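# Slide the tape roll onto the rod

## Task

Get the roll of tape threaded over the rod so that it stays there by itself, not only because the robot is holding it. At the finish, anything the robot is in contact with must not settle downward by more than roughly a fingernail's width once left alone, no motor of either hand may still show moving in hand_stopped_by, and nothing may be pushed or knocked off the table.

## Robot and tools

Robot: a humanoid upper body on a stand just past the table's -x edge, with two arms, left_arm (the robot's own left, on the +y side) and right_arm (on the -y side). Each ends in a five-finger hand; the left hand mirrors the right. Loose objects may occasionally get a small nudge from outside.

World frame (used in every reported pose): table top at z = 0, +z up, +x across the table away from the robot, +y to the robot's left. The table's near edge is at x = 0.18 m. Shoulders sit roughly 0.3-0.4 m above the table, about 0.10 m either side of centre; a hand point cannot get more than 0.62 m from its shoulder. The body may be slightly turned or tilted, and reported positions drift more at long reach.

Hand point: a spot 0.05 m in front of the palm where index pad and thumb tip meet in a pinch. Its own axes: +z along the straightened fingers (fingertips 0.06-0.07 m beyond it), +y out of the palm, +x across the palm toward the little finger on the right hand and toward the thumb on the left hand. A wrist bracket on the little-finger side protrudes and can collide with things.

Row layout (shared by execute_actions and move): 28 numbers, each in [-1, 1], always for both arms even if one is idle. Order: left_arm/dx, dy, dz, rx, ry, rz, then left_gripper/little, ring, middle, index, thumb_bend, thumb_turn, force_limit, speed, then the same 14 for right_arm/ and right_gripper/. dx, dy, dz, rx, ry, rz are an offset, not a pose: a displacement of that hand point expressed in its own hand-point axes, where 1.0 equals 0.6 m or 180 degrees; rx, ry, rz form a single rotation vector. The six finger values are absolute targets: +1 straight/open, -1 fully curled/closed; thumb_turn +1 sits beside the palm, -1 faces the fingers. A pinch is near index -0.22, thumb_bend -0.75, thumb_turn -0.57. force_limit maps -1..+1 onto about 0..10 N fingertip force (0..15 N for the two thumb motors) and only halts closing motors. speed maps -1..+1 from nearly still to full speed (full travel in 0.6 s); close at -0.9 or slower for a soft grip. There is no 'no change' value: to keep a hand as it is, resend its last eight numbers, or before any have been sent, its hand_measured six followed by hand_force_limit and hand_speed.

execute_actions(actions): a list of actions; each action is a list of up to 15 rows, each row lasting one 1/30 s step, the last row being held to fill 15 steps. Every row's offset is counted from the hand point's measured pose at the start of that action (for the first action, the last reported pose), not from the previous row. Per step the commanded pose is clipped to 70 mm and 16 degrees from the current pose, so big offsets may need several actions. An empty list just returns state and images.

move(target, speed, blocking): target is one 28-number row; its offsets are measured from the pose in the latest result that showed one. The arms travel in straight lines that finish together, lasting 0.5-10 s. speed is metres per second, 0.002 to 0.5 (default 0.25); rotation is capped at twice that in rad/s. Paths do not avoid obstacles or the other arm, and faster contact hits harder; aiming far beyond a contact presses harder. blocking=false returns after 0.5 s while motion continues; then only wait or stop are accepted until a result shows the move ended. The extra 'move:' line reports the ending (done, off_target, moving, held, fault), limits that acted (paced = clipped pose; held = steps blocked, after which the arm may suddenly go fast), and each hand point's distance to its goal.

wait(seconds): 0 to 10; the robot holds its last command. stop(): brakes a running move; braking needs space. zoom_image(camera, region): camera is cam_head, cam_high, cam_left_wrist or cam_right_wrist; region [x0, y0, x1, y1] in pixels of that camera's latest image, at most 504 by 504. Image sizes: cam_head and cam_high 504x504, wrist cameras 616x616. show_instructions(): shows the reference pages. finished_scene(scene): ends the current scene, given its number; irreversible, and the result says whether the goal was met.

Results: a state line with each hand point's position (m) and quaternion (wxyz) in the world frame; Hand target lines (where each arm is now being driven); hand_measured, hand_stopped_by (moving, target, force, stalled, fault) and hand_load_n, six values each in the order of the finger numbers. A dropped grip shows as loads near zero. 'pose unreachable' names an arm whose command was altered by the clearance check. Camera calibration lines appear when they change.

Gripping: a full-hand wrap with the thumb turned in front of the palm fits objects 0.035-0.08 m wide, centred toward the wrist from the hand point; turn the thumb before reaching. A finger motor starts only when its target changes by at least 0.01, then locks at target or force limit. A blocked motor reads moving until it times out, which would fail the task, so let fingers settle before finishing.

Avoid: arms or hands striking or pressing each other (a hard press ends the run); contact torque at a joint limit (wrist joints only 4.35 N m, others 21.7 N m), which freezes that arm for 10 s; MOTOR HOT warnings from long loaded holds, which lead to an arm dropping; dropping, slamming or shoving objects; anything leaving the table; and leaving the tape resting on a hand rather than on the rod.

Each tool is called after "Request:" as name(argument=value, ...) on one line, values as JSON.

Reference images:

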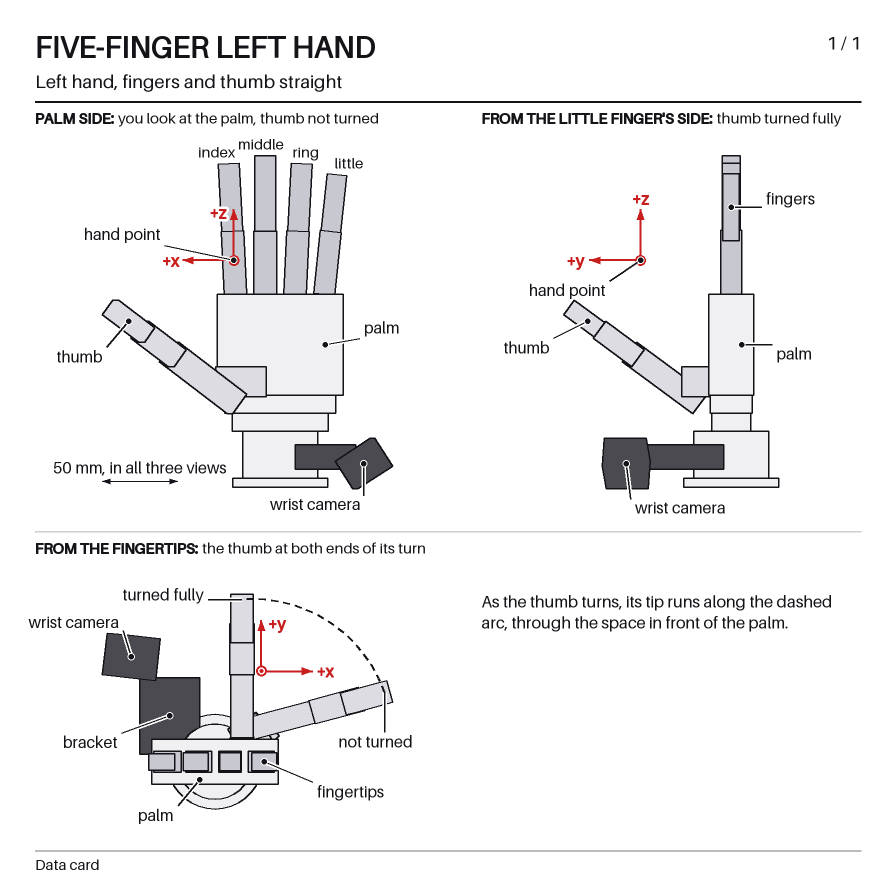

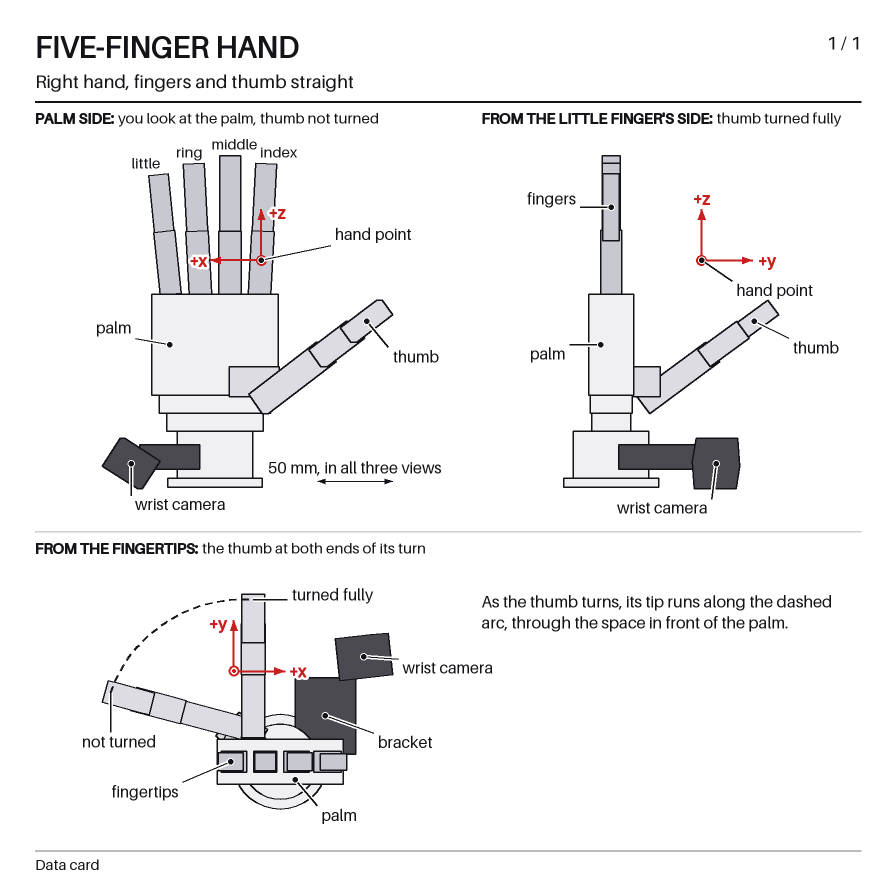

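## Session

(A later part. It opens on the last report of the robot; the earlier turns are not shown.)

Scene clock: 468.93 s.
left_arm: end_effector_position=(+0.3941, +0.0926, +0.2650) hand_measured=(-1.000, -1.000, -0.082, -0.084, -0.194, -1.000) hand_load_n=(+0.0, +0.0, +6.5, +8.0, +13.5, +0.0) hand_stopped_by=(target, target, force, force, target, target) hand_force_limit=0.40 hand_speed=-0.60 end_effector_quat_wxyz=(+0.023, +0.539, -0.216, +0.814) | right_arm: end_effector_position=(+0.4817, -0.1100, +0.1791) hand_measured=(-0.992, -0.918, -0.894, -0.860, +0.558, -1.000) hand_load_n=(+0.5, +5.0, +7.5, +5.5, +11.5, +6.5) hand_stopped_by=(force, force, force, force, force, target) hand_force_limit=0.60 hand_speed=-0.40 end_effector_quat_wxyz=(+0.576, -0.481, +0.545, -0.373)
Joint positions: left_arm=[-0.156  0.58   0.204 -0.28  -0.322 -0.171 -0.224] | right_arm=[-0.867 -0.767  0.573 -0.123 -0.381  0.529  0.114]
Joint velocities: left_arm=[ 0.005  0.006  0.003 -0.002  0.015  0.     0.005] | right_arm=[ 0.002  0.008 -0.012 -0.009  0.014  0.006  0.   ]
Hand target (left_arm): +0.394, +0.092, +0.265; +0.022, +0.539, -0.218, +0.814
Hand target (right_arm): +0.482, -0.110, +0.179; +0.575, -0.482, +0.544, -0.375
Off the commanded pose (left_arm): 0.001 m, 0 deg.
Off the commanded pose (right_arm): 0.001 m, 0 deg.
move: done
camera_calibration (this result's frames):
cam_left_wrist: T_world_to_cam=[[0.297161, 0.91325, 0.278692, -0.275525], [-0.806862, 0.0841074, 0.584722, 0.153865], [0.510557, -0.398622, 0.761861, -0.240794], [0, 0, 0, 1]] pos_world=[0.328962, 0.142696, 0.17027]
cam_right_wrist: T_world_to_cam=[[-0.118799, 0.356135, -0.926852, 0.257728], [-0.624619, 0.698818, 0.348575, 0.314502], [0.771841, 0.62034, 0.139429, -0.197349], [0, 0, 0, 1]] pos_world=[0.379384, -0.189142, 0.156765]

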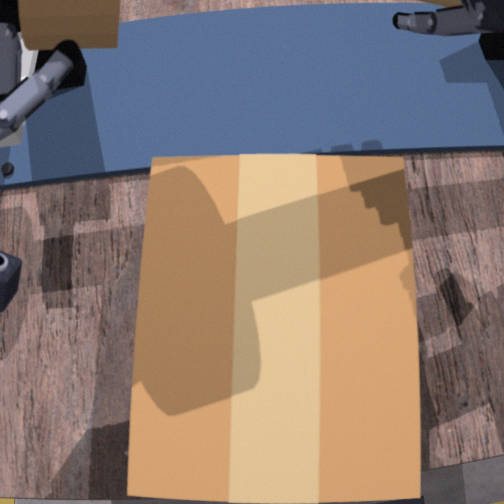

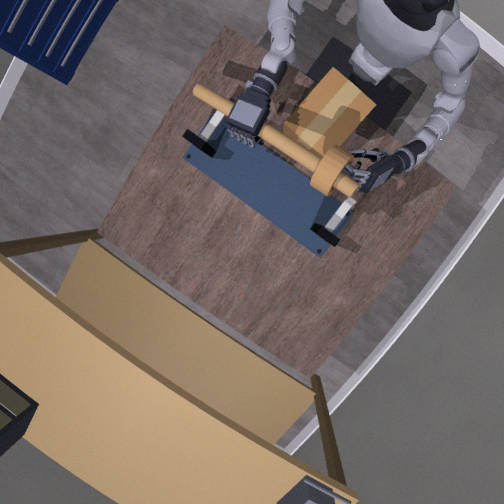

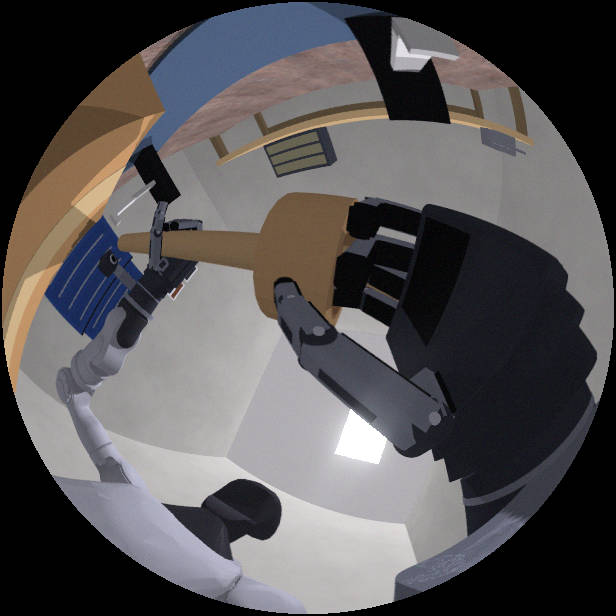

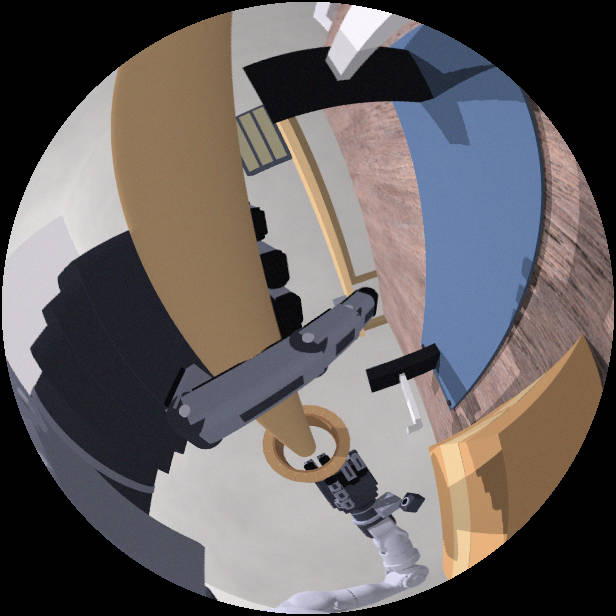

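Request:
move(target=[-0.0098,0.0315,0.0155,0,0,0,-1,-1,-0.6,-0.6,-0.2,-1,0.4,-0.6,-0.0577,-0.0008,0.0087,0,0,0,-1,-1,-1,-1,-1,-1,0.6,-0.4], speed=0.045)

Request:
zoom_image(camera="cam_right_wrist", region=[222, 360, 392, 530])

Request:
zoom_image(camera="cam_high", region=[260, 110, 420, 270])

Scene clock: 484.30 s.
left_arm: end_effector_position=(+0.3987, +0.0738, +0.2554) hand_measured=(-1.000, -1.000, -0.082, -0.084, -0.194, -1.000) hand_load_n=(+0.0, +0.0, +6.5, +8.0, +13.5, +0.0) hand_stopped_by=(target, target, force, force, target, target) hand_force_limit=0.40 hand_speed=-0.60 end_effector_quat_wxyz=(+0.025, +0.541, -0.216, +0.813) | right_arm: end_effector_position=(+0.4833, -0.0770, +0.1878) hand_measured=(-0.992, -0.918, -0.894, -0.860, +0.558, -1.000) hand_load_n=(+0.5, +5.0, +7.5, +5.5, +11.5, +6.5) hand_stopped_by=(force, force, force, force, force, target) hand_force_limit=0.60 hand_speed=-0.40 end_effector_quat_wxyz=(+0.576, -0.482, +0.545, -0.373)
Joint positions: left_arm=[-0.191  0.532  0.127 -0.264 -0.248 -0.172 -0.175] | right_arm=[-0.959 -0.678  0.662 -0.174 -0.432  0.704  0.149]
Joint velocities: left_arm=[ 0.002  0.     0.018 -0.008  0.    -0.001  0.002] | right_arm=[ 0.     0.008 -0.012 -0.006  0.011  0.006  0.   ]
Hand target (left_arm): +0.399, +0.073, +0.255; +0.023, +0.540, -0.216, +0.813
Hand target (right_arm): +0.483, -0.077, +0.188; +0.575, -0.483, +0.544, -0.375
Off the commanded pose (left_arm): 0.002 m, 0 deg.
Off the commanded pose (right_arm): 0.001 m, 0 deg.
move: done
camera_calibration (this result's frames):
cam_left_wrist: T_world_to_cam=[[0.29995, 0.913522, 0.274786, -0.257245], [-0.803633, 0.0867691, 0.588765, 0.162249], [0.514007, -0.397427, 0.760163, -0.24432], [0, 0, 0, 1]] pos_world=[0.333131, 0.123821, 0.160884]
cam_right_wrist: T_world_to_cam=[[-0.120566, 0.35467, -0.927185, 0.255027], [-0.624139, 0.699221, 0.348628, 0.289222], [0.771955, 0.620725, 0.137061, -0.219876], [0, 0, 0, 1]] pos_world=[0.380996, -0.156198, 0.165763]

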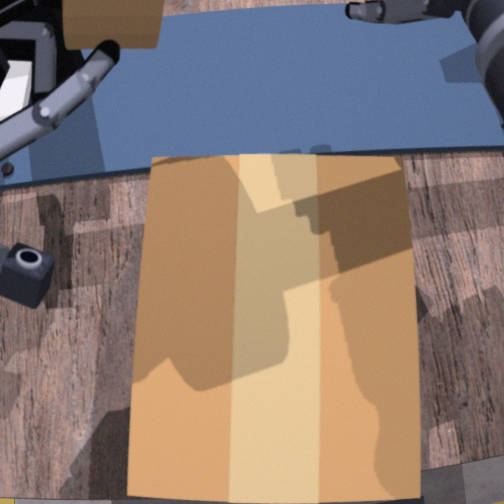

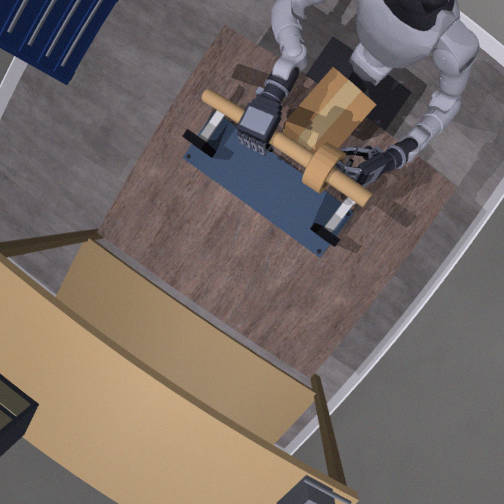

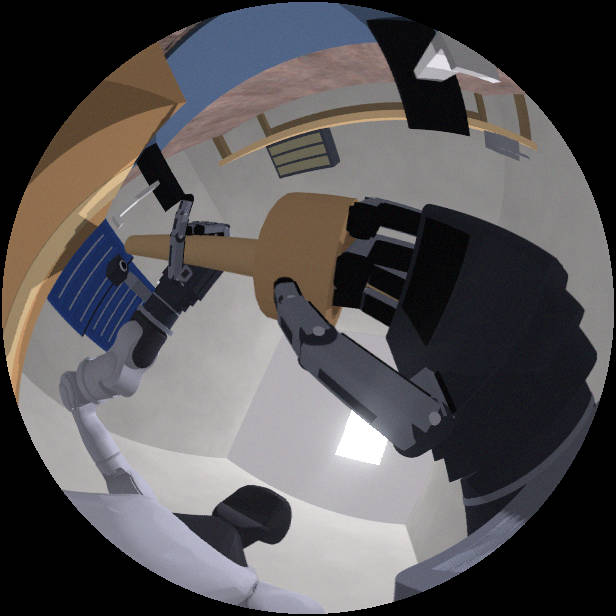

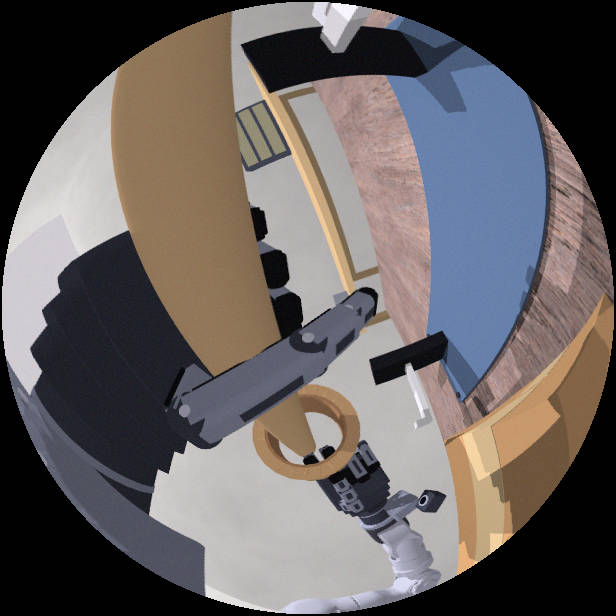

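Region (222, 360, 392, 530) of cam_right_wrist's 616x616 image, scaled by 2.965, with more detail than that image has.

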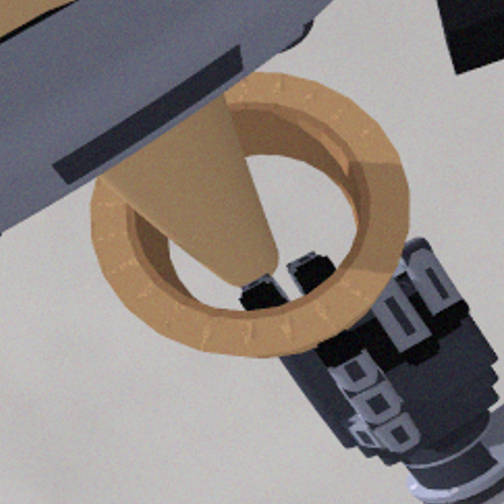

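Region (260, 110, 420, 270) of cam_high's 504x504 image, scaled by 3.150, with more detail than that image has.

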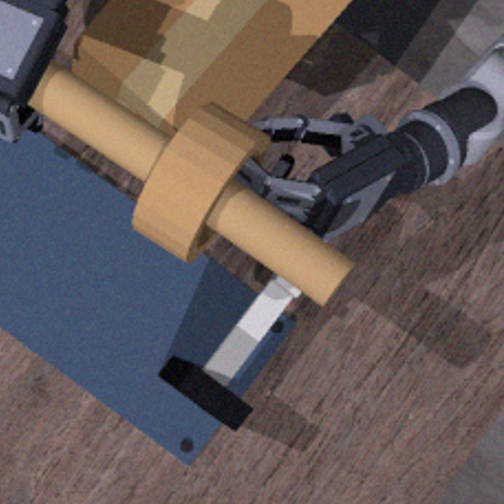

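Request:
execute_actions(actions=[[[-0.001,0,-0.0006,0,0,0,-1,-1,-0.6,-0.6,-0.2,-1,0.4,-0.6,0,0,0,0,0,0,-1,-1,-1,-1,-1,-1,0.6,-0.4],[-0.002,0,-0.0012,0,0,0,-1,-1,-0.6,-0.6,-0.2,-1,0.4,-0.6,0,0,0,0,0,0,-1,-1,-1,-1,-1,-1,0.6,-0.4],[-0.003,0,-0.0018,0,0,0,-1,-1,-0.6,-0.6,-0.2,-1,0.4,-0.6,0,0,0,0,0,0,-1,-1,-1,-1,-1,-1,0.6,-0.4],[-0.004,0,-0.0024,0,0,0,-1,-1,-0.6,-0.6,-0.2,-1,0.4,-0.6,0,0,0,0,0,0,-1,-1,-1,-1,-1,-1,0.6,-0.4],[-0.0045,0,-0.0027,0,0,0,-1,-1,-0.6,-0.6,-0.2,-1,0.4,-0.6,0,0,0,0,0,0,-1,-1,-1,-1,-1,-1,0.6,-0.4],[-0.0045,0,-0.0027,0,0,0,-1,-1,-0.6,-0.6,-0.2,-1,0.4,-0.6,0,0,0,0,0,0,-1,-1,-1,-1,-1,-1,0.6,-0.4],[-0.0045,0,-0.0027,0,0,0,-1,-1,-0.6,-0.6,-0.2,-1,0.4,-0.6,0,0,0,0,0,0,-1,-1,-1,-1,-1,-1,0.6,-0.4],[-0.0045,0,-0.0027,0,0,0,-1,-1,-0.6,-0.6,-0.2,-1,0.4,-0.6,0,0,0,0,0,0,-1,-1,-1,-1,-1,-1,0.6,-0.4],[-0.0045,0,-0.0027,0,0,0,-1,-1,-0.6,-0.6,-0.2,-1,0.4,-0.6,0,0,0,0,0,0,-1,-1,-1,-1,-1,-1,0.6,-0.4],[-0.0045,0,-0.0027,0,0,0,-1,-1,-0.6,-0.6,-0.2,-1,0.4,-0.6,0,0,0,0,0,0,-1,-1,-1,-1,-1,-1,0.6,-0.4],[-0.0045,0,-0.0027,0,0,0,-1,-1,-0.02,-0.02,0.6,-1,0.4,-0.3,0,0,0,0,0,0,-1,-1,-1,-1,-1,-1,0.6,-0.4]]])

Scene clock: 506.63 s.
left_arm: end_effector_position=(+0.3984, +0.0753, +0.2543) hand_measured=(-1.000, -1.000, -0.022, -0.022, -0.152, -1.000) hand_load_n=(+0.0, +0.0, +0.0, +0.5, +0.0, +0.0) hand_stopped_by=(target, target, moving, moving, moving, target) hand_force_limit=0.40 hand_speed=-0.30 end_effector_quat_wxyz=(+0.024, +0.539, -0.215, +0.814) | right_arm: end_effector_position=(+0.4831, -0.0769, +0.1869) hand_measured=(-0.992, -0.918, -0.894, -0.860, +0.558, -1.000) hand_load_n=(+0.5, +5.0, +7.5, +5.5, +12.0, +6.0) hand_stopped_by=(force, force, force, force, force, target) hand_force_limit=0.60 hand_speed=-0.40 end_effector_quat_wxyz=(+0.575, -0.482, +0.546, -0.373)
Joint positions: left_arm=[-0.189  0.532  0.127 -0.248 -0.248 -0.194 -0.176] | right_arm=[-0.959 -0.678  0.663 -0.174 -0.432  0.704  0.15 ]
Joint velocities: left_arm=[ 0.012  0.    -0.006  0.    -0.009 -0.055  0.   ] | right_arm=[ 0.018  0.006  0.008  0.    -0.021  0.     0.02 ]
Hand target (left_arm): +0.398, +0.075, +0.253; +0.025, +0.541, -0.215, +0.813
Hand target (right_arm): +0.483, -0.077, +0.188; +0.576, -0.482, +0.545, -0.373
Off the commanded pose (left_arm): 0.002 m, 0 deg.
Off the commanded pose (right_arm): 0.001 m, 0 deg.
camera_calibration (this result's frames):
cam_left_wrist: T_world_to_cam=[[0.297281, 0.914167, 0.275542, -0.257442], [-0.806877, 0.0862478, 0.58439, 0.164981], [0.510464, -0.396056, 0.76326, -0.242284], [0, 0, 0, 1]] pos_world=[0.333329, 0.125157, 0.159449]
cam_right_wrist: T_world_to_cam=[[-0.122877, 0.353554, -0.927309, 0.25523], [-0.623713, 0.699284, 0.349263, 0.288992], [0.771935, 0.621291, 0.13459, -0.21911], [0, 0, 0, 1]] pos_world=[0.380749, -0.156194, 0.165233]

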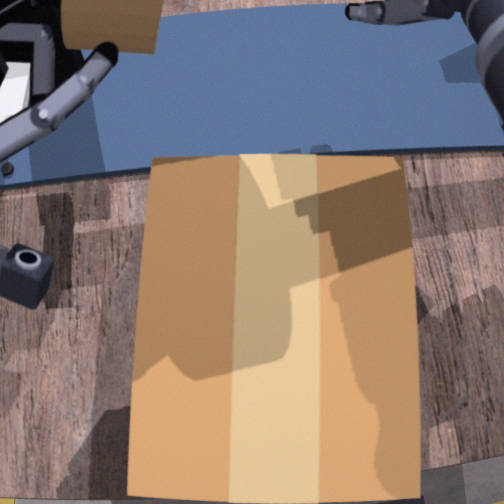

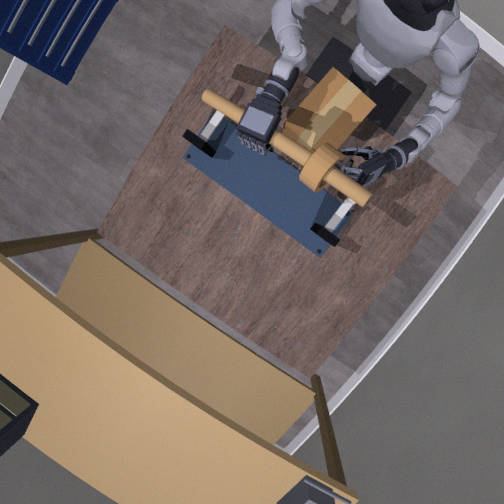

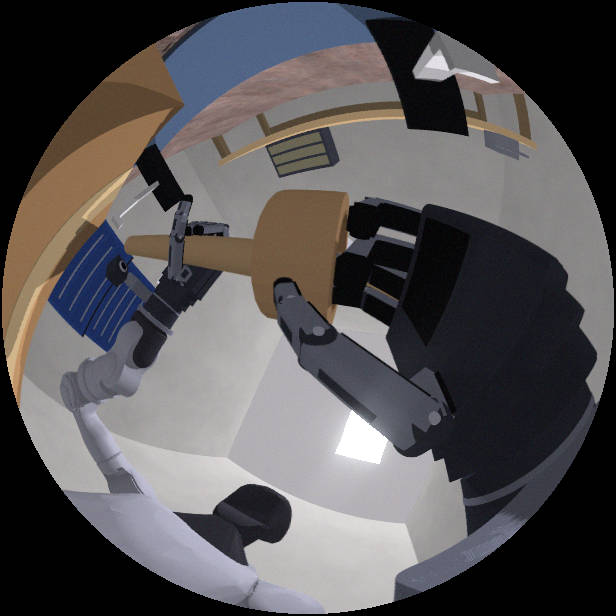

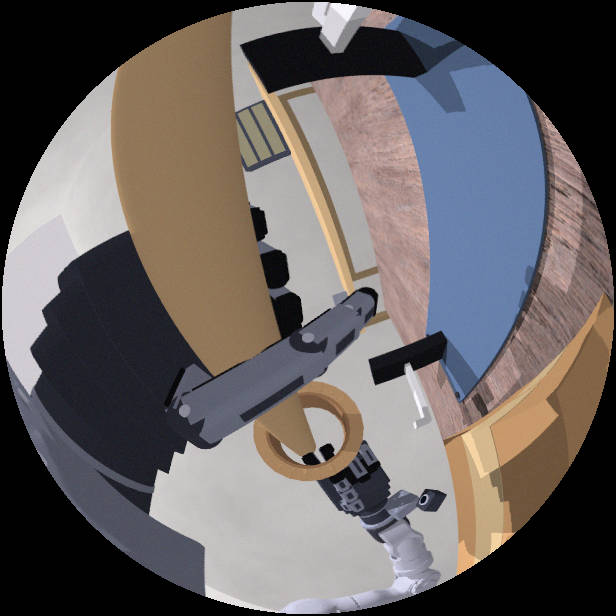

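Request:
execute_actions(actions=[])

Request:
zoom_image(camera="cam_right_wrist", region=[222, 360, 392, 530])

Scene clock: 508.17 s.
left_arm: end_effector_position=(+0.3987, +0.0757, +0.2532) hand_measured=(-1.000, -1.000, -0.020, -0.020, +0.600, -1.000) hand_load_n=(+0.0, +0.0, +0.0, +0.0, +0.0, +0.0) hand_stopped_by=(target, target, target, target, target, target) hand_force_limit=0.40 hand_speed=-0.30 end_effector_quat_wxyz=(+0.024, +0.540, -0.215, +0.813) | right_arm: end_effector_position=(+0.4817, -0.0770, +0.1820) hand_measured=(-0.992, -0.918, -0.894, -0.860, +0.558, -1.000) hand_load_n=(+0.5, +5.0, +7.5, +5.5, +11.5, +6.0) hand_stopped_by=(force, force, force, force, force, target) hand_force_limit=0.60 hand_speed=-0.40 end_effector_quat_wxyz=(+0.571, -0.486, +0.548, -0.371)
Joint positions: left_arm=[-0.187  0.532  0.127 -0.246 -0.248 -0.194 -0.176] | right_arm=[-0.953 -0.678  0.668 -0.173 -0.432  0.704  0.154]
Joint velocities: left_arm=[ 0.    -0.011  0.011  0.002 -0.02   0.     0.   ] | right_arm=[ 0.005 -0.008 -0.009  0.008  0.012  0.     0.   ]
Hand target (left_arm): +0.398, +0.075, +0.253; +0.025, +0.541, -0.215, +0.813
Hand target (right_arm): +0.483, -0.077, +0.188; +0.576, -0.482, +0.545, -0.373
Off the commanded pose (left_arm): 0.001 m, 0 deg.
Off the commanded pose (right_arm): 0.006 m, 1 deg.
camera_calibration (this result's frames):
cam_left_wrist: T_world_to_cam=[[0.297236, 0.914351, 0.274979, -0.257397], [-0.804971, 0.0850916, 0.587181, 0.164408], [0.513491, -0.395882, 0.761318, -0.242167], [0, 0, 0, 1]] pos_world=[0.333202, 0.125492, 0.158608]
cam_right_wrist: T_world_to_cam=[[-0.135241, 0.350157, -0.926877, 0.256155], [-0.619932, 0.699838, 0.35484, 0.287113], [0.772913, 0.622589, 0.122426, -0.215551], [0, 0, 0, 1]] pos_world=[0.379235, -0.156427, 0.161934]

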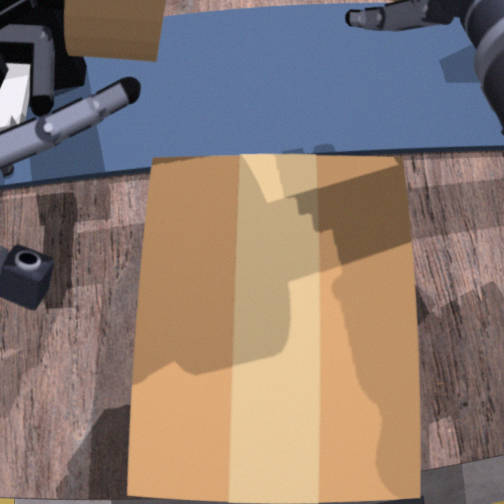

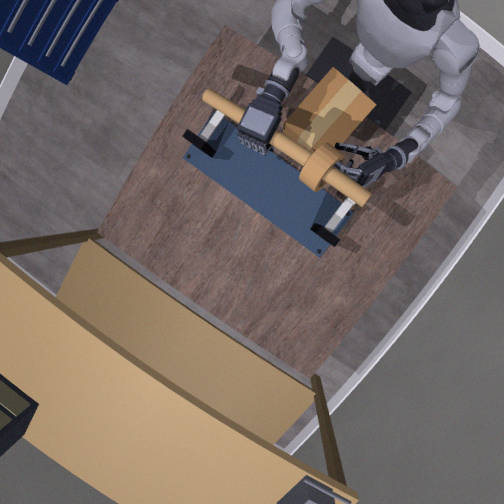

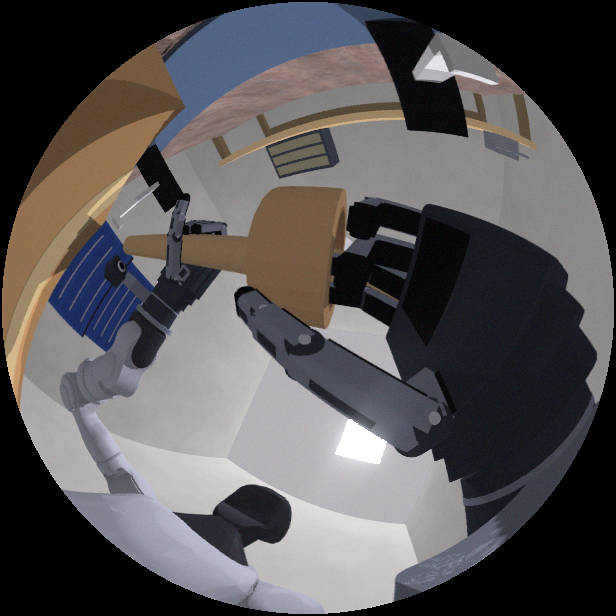

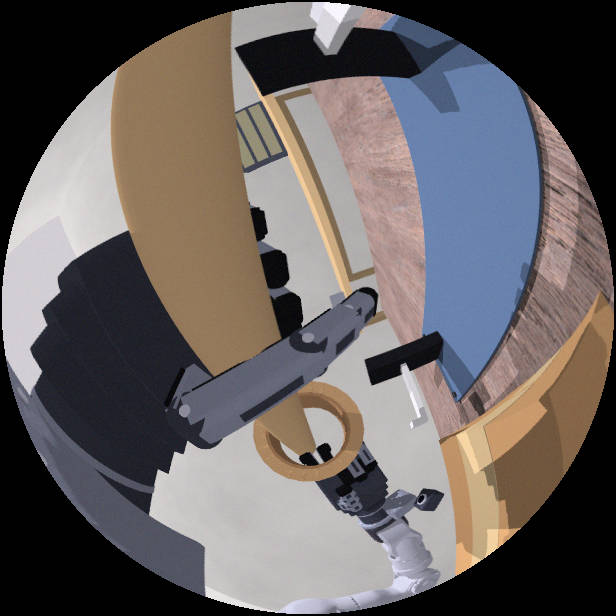

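Region (222, 360, 392, 530) of cam_right_wrist's 616x616 image, scaled by 2.965, with more detail than that image has.

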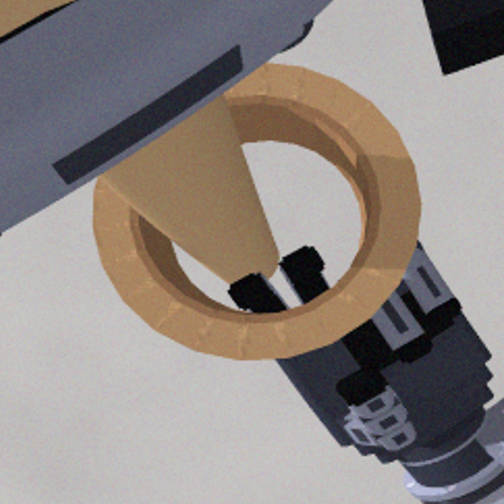

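Request:
move(target=[-0.0048,-0.0718,-0.0223,0,0,0,-1,-1,-0.02,-0.02,0.6,-1,0.4,-0.3,-0.0024,-0.0098,0.0015,0.0044,-0.0012,0.001,-1,-1,-1,-1,-1,-1,0.6,-0.4], speed=0.07)

Scene clock: 541.83 s.
left_arm: end_effector_position=(+0.4011, +0.1190, +0.2626) hand_measured=(-1.000, -1.000, -0.020, -0.020, +0.600, -1.000) hand_load_n=(+0.0, +0.0, +0.0, +0.0, +0.0, +0.0) hand_stopped_by=(target, target, target, target, target, target) hand_force_limit=0.40 hand_speed=-0.30 end_effector_quat_wxyz=(+0.022, +0.538, -0.217, +0.814) | right_arm: end_effector_position=(+0.4805, -0.0773, +0.1779) hand_measured=(-0.992, -0.918, -0.894, -0.860, +0.558, -1.000) hand_load_n=(+0.5, +5.0, +7.5, +5.5, +11.5, +6.0) hand_stopped_by=(force, force, force, force, force, target) hand_force_limit=0.60 hand_speed=-0.40 end_effector_quat_wxyz=(+0.567, -0.489, +0.551, -0.368)
Joint positions: left_arm=[-0.178  0.62   0.267 -0.137 -0.387 -0.258 -0.322] | right_arm=[-0.948 -0.679  0.671 -0.172 -0.432  0.703  0.16 ]
Joint velocities: left_arm=[ 0.     0.003  0.005  0.002  0.021  0.    -0.007] | right_arm=[ 0.006 -0.008 -0.015 -0.009  0.     0.     0.   ]
Hand target (left_arm): +0.401, +0.120, +0.263; +0.023, +0.538, -0.215, +0.815
Hand target (right_arm): +0.483, -0.077, +0.188; +0.576, -0.482, +0.545, -0.373
Off the commanded pose (left_arm): 0.003 m, 0 deg.
Off the commanded pose (right_arm): 0.010 m, 2 deg.
move: off_target (right_arm)
camera_calibration (this result's frames):
cam_left_wrist: T_world_to_cam=[[0.294764, 0.91329, 0.281095, -0.300784], [-0.808226, 0.0813475, 0.583226, 0.159965], [0.509789, -0.399103, 0.762124, -0.23178], [0, 0, 0, 1]] pos_world=[0.336107, 0.169186, 0.167899]
cam_right_wrist: T_world_to_cam=[[-0.146773, 0.347447, -0.926142, 0.257546], [-0.61621, 0.700296, 0.360376, 0.285276], [0.773785, 0.623591, 0.111316, -0.212234], [0, 0, 0, 1]] pos_world=[0.377814, -0.156914, 0.159342]

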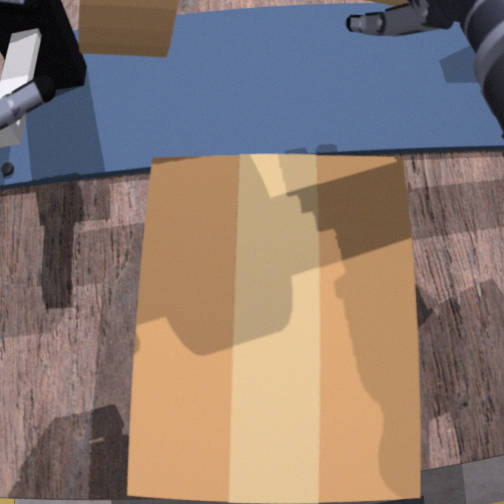

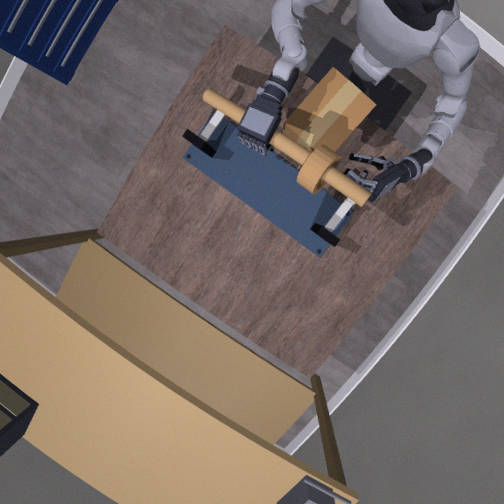

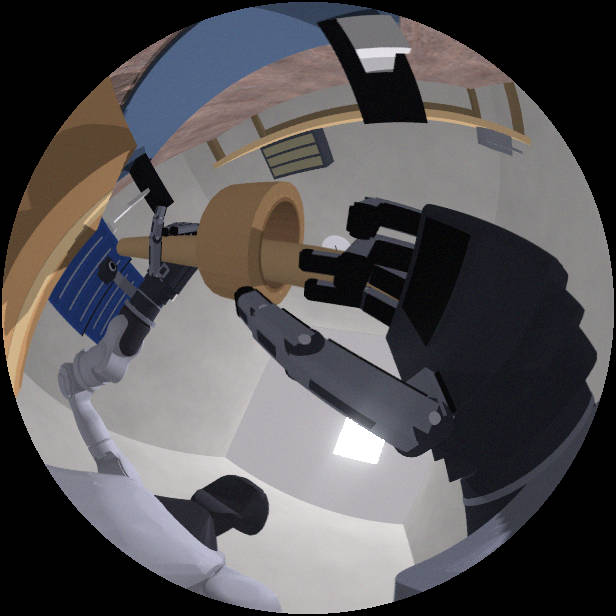

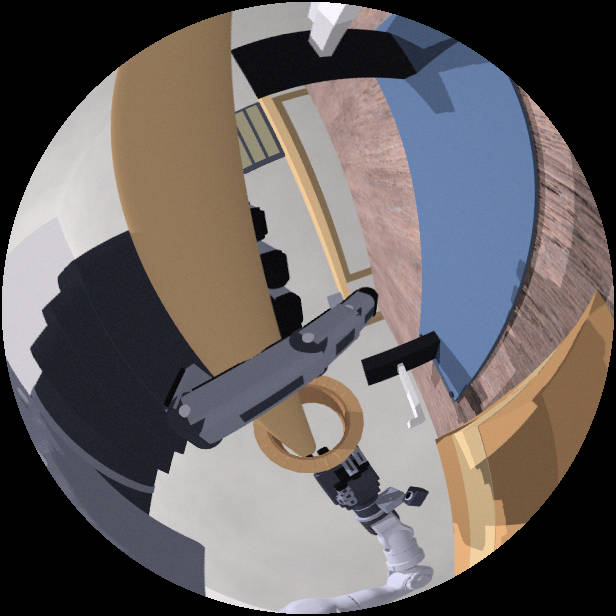

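Request:
move(target=[0.0395,-0.0395,-0.147,0,0,0,-1,-1,-0.02,-0.02,0.6,-1,0.4,-0.3,0.0198,0.0827,0.0703,-0.0929,0.0177,-0.0699,-1,-1,-1,-1,-1,-1,0.6,-0.4], speed=0.12)

Scene clock: 568.70 s.
left_arm: end_effector_position=(+0.3234, +0.1723, +0.2660) hand_measured=(-1.000, -1.000, -0.020, -0.020, +0.600, -1.000) hand_load_n=(+0.0, +0.0, +0.0, +0.0, +0.0, +0.0) hand_stopped_by=(target, target, target, target, target, target) hand_force_limit=0.40 hand_speed=-0.30 end_effector_quat_wxyz=(+0.014, +0.538, -0.219, +0.814) | right_arm: end_effector_position=(+0.5172, -0.0811, +0.1207) hand_measured=(-0.992, -0.918, -0.894, -0.860, +0.558, -1.000) hand_load_n=(+1.0, +6.0, +8.5, +6.5, +10.5, +6.5) hand_stopped_by=(force, force, force, force, force, target) hand_force_limit=0.60 hand_speed=-0.40 end_effector_quat_wxyz=(-0.422, +0.609, -0.567, +0.360)
Joint positions: left_arm=[ 0.238  0.621  0.536 -0.265 -0.617 -0.421 -0.518] | right_arm=[-1.301 -0.537  0.891  0.43  -0.432  0.519  0.392]
Joint velocities: left_arm=[ 0.005 -0.012  0.     0.005 -0.006 -0.001  0.   ] | right_arm=[-0.003  0.005  0.002  0.028 -0.011 -0.002  0.   ]
Hand target (left_arm): +0.322, +0.172, +0.267; +0.015, +0.536, -0.218, +0.815
Hand target (right_arm): +0.520, -0.078, +0.129; -0.430, +0.606, -0.563, +0.362
Off the commanded pose (left_arm): 0.005 m, 1 deg.
Off the commanded pose (right_arm): 0.011 m, 2 deg.
move: off_target (left_arm, right_arm)
camera_calibration (this result's frames):
cam_left_wrist: T_world_to_cam=[[0.285564, 0.912229, 0.293754, -0.327674], [-0.810797, 0.0665476, 0.581533, 0.0946684], [0.510943, -0.404239, 0.758636, -0.171989], [0, 0, 0, 1]] pos_world=[0.258205, 0.223089, 0.171679]
cam_right_wrist: T_world_to_cam=[[-0.407036, 0.102202, -0.907677, 0.323755], [-0.534325, 0.779315, 0.32736, 0.299244], [0.740823, 0.618241, -0.2626, -0.17012], [0, 0, 0, 1]] pos_world=[0.417702, -0.161118, 0.15123]

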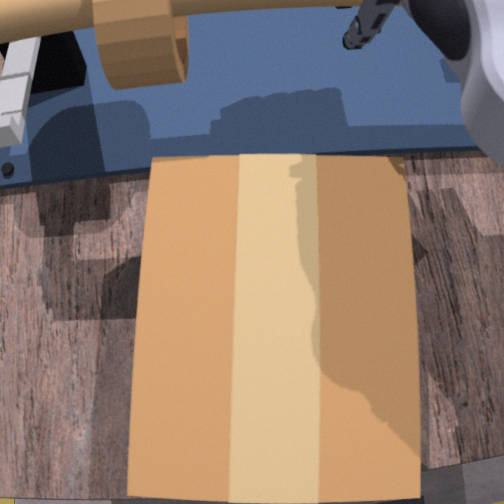

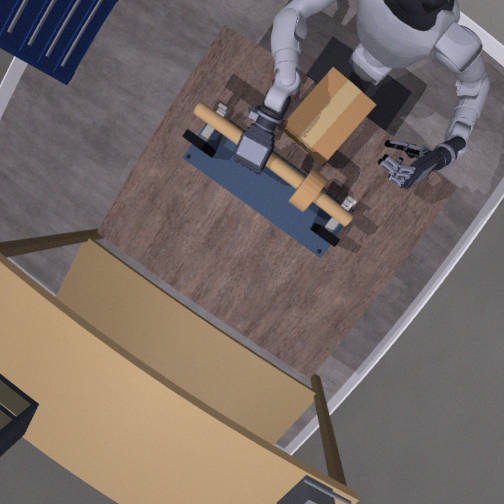

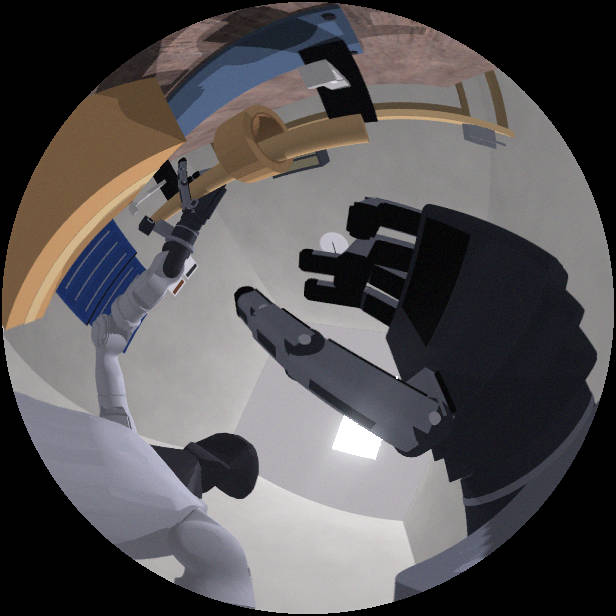

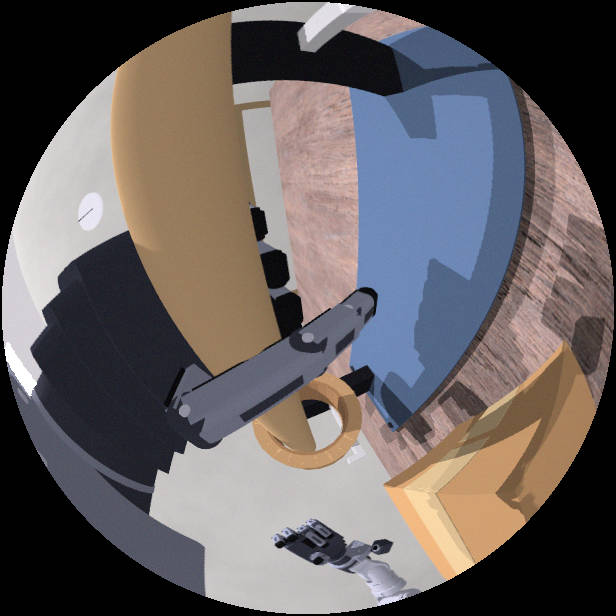

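Request:
zoom_image(camera="cam_high", region=[170, 80, 380, 290])

Request:
zoom_image(camera="cam_left_wrist", region=[130, 0, 400, 270])

Request:
zoom_image(camera="cam_right_wrist", region=[240, 350, 410, 520])

Region (170, 80, 380, 290) of cam_high's 504x504 image, scaled by 2.400, with more detail than that image has.

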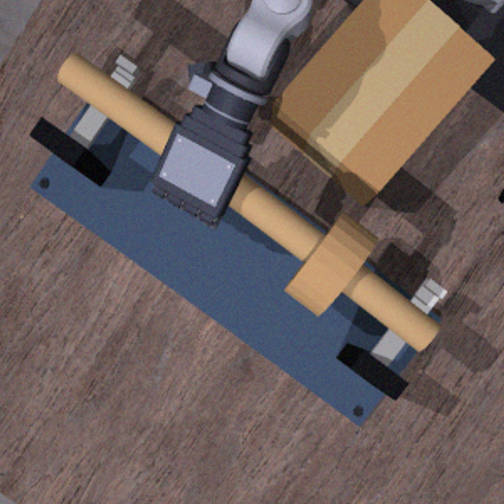

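Region (130, 0, 400, 270) of cam_left_wrist's 616x616 image, scaled by 1.867, with more detail than that image has.

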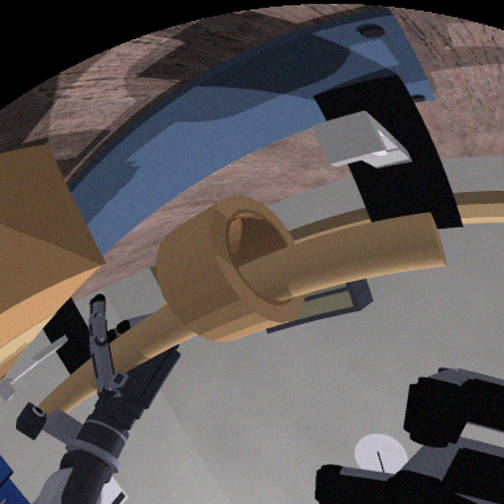

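Region (240, 350, 410, 520) of cam_right_wrist's 616x616 image, scaled by 2.965, with more detail than that image has.

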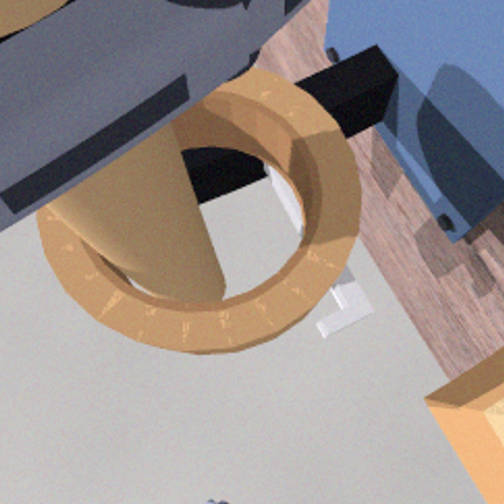

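Request:
zoom_image(camera="cam_high", region=[175, 90, 255, 170])

Request:
zoom_image(camera="cam_high", region=[290, 180, 370, 260])

Region (175, 90, 255, 170) of cam_high's 504x504 image, scaled by 6.300, with more detail than that image has.

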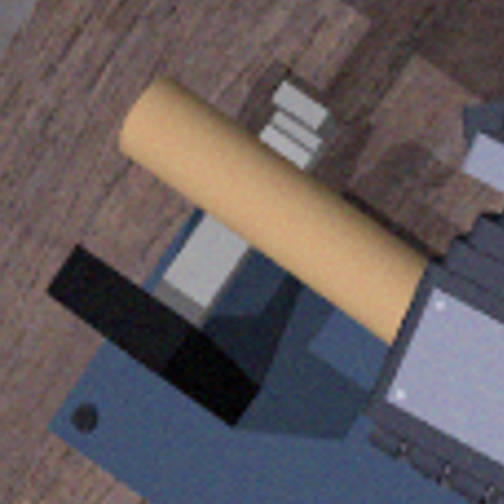

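Region (290, 180, 370, 260) of cam_high's 504x504 image, scaled by 6.300, with more detail than that image has.

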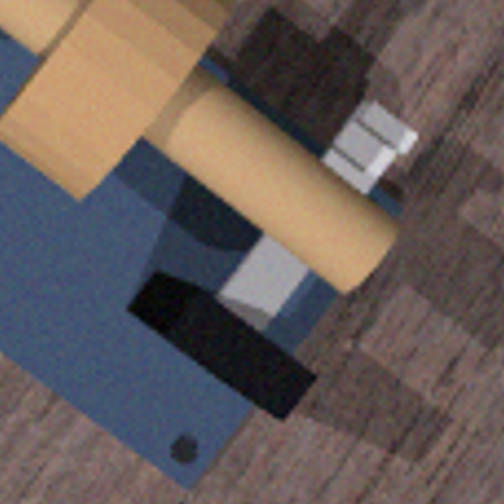

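Request:
move(target=[0,0,0,0,0,0,-1,-1,-0.02,-0.02,0.6,-1,0.4,-0.3,-0.0177,0.0302,0.0382,0.0054,-0.006,-0.0007,-1,-1,-1,-1,-1,-1,0.6,-0.4], speed=0.045)

Request:
zoom_image(camera="cam_high", region=[175, 90, 255, 170])

Request:
zoom_image(camera="cam_high", region=[290, 180, 370, 260])

Request:
zoom_image(camera="cam_left_wrist", region=[230, 20, 400, 190])

Scene clock: 603.57 s.
left_arm: end_effector_position=(+0.3233, +0.1723, +0.2660) hand_measured=(-1.000, -1.000, -0.020, -0.020, +0.600, -1.000) hand_load_n=(+0.0, +0.0, +0.0, +0.0, +0.0, +0.0) hand_stopped_by=(target, target, target, target, target, target) hand_force_limit=0.40 hand_speed=-0.30 end_effector_quat_wxyz=(+0.014, +0.538, -0.219, +0.814) | right_arm: end_effector_position=(+0.5282, -0.0733, +0.0892) hand_measured=(-0.992, -0.918, -0.894, -0.860, +0.558, -1.000) hand_load_n=(+1.0, +6.0, +8.5, +6.5, +10.5, +6.5) hand_stopped_by=(force, force, force, force, force, target) hand_force_limit=0.60 hand_speed=-0.40 end_effector_quat_wxyz=(-0.423, +0.611, -0.565, +0.358)
Joint positions: left_arm=[ 0.238  0.621  0.536 -0.265 -0.617 -0.421 -0.518] | right_arm=[-1.31  -0.407  0.905  0.711 -0.432  0.375  0.261]
Joint velocities: left_arm=[ 0.009  0.014  0.006 -0.003  0.012  0.     0.   ] | right_arm=[-0.026  0.009 -0.003  0.028  0.    -0.007 -0.012]
Hand target (left_arm): +0.323, +0.172, +0.266; +0.014, +0.538, -0.219, +0.814
Hand target (right_arm): +0.532, -0.069, +0.098; -0.434, +0.607, -0.559, +0.361
Off the commanded pose (left_arm): 0.000 m, 0 deg.
Off the commanded pose (right_arm): 0.008 m, 1 deg.
move: off_target (right_arm)
camera_calibration (this result's frames):
cam_left_wrist: T_world_to_cam=[[0.285545, 0.912248, 0.293714, -0.32767], [-0.810873, 0.0666156, 0.581418, 0.0946795], [0.510831, -0.404186, 0.758739, -0.172006], [0, 0, 0, 1]] pos_world=[0.258204, 0.223086, 0.171701]
cam_right_wrist: T_world_to_cam=[[-0.408165, 0.0991305, -0.90751, 0.299144], [-0.539709, 0.775555, 0.327458, 0.311922], [0.736285, 0.623448, -0.263053, -0.188554], [0, 0, 0, 1]] pos_world=[0.429277, -0.154013, 0.119736]

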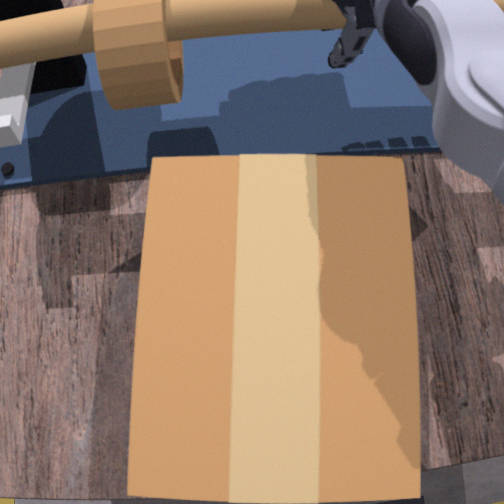

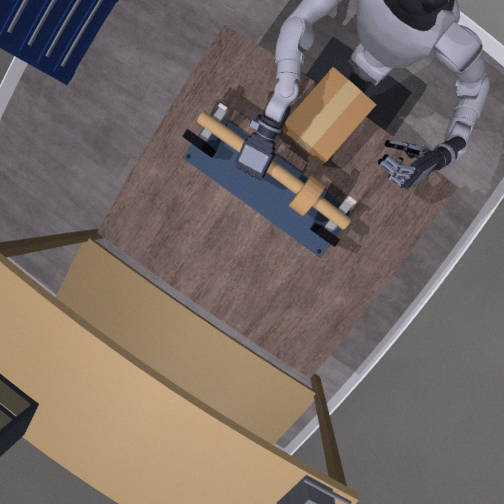

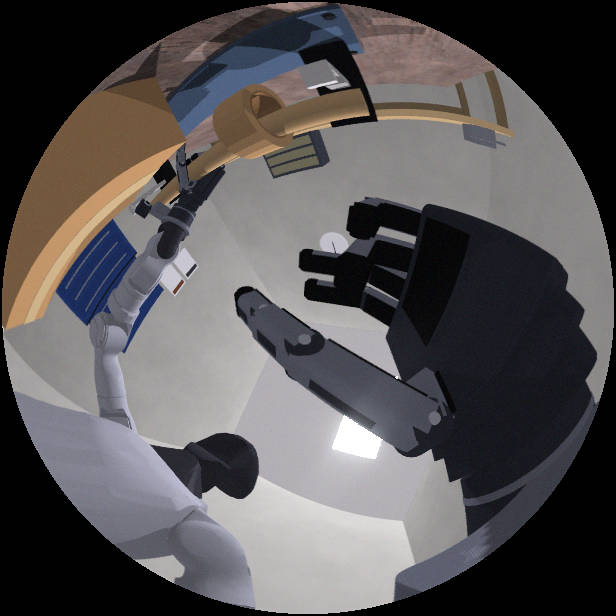

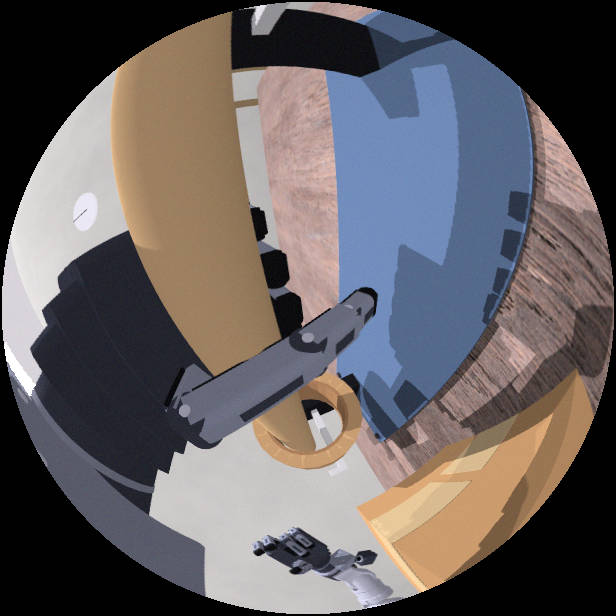

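Region (175, 90, 255, 170) of cam_high's 504x504 image, scaled by 6.300, with more detail than that image has.

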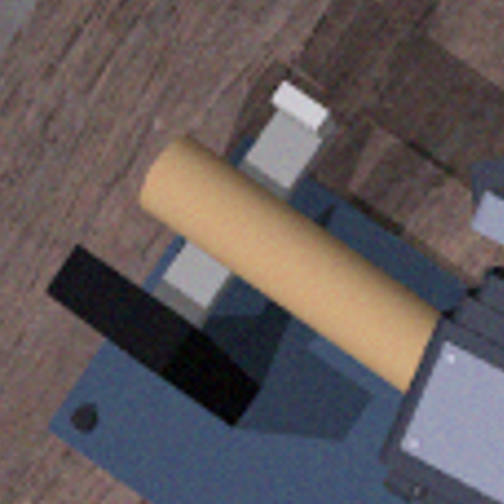

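Region (290, 180, 370, 260) of cam_high's 504x504 image, scaled by 6.300, with more detail than that image has.

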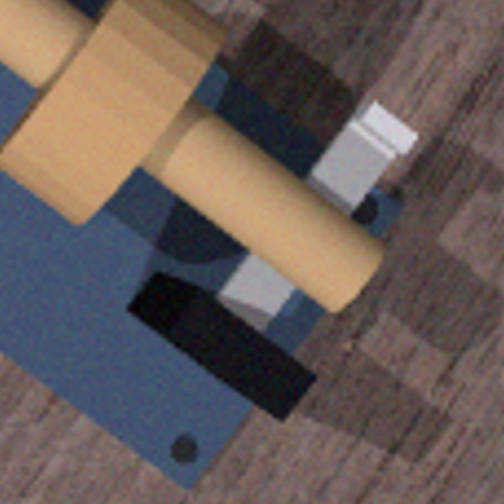

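Region (230, 20, 400, 190) of cam_left_wrist's 616x616 image, scaled by 2.965, with more detail than that image has.

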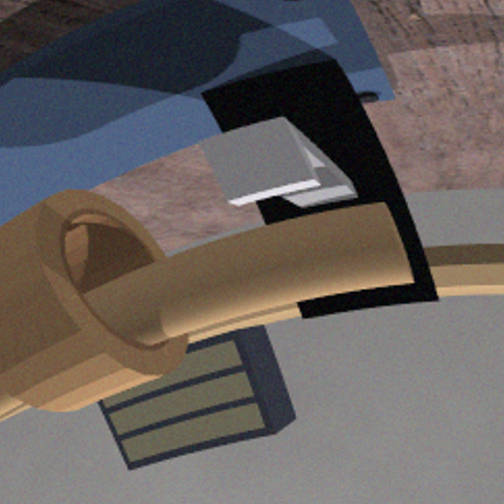

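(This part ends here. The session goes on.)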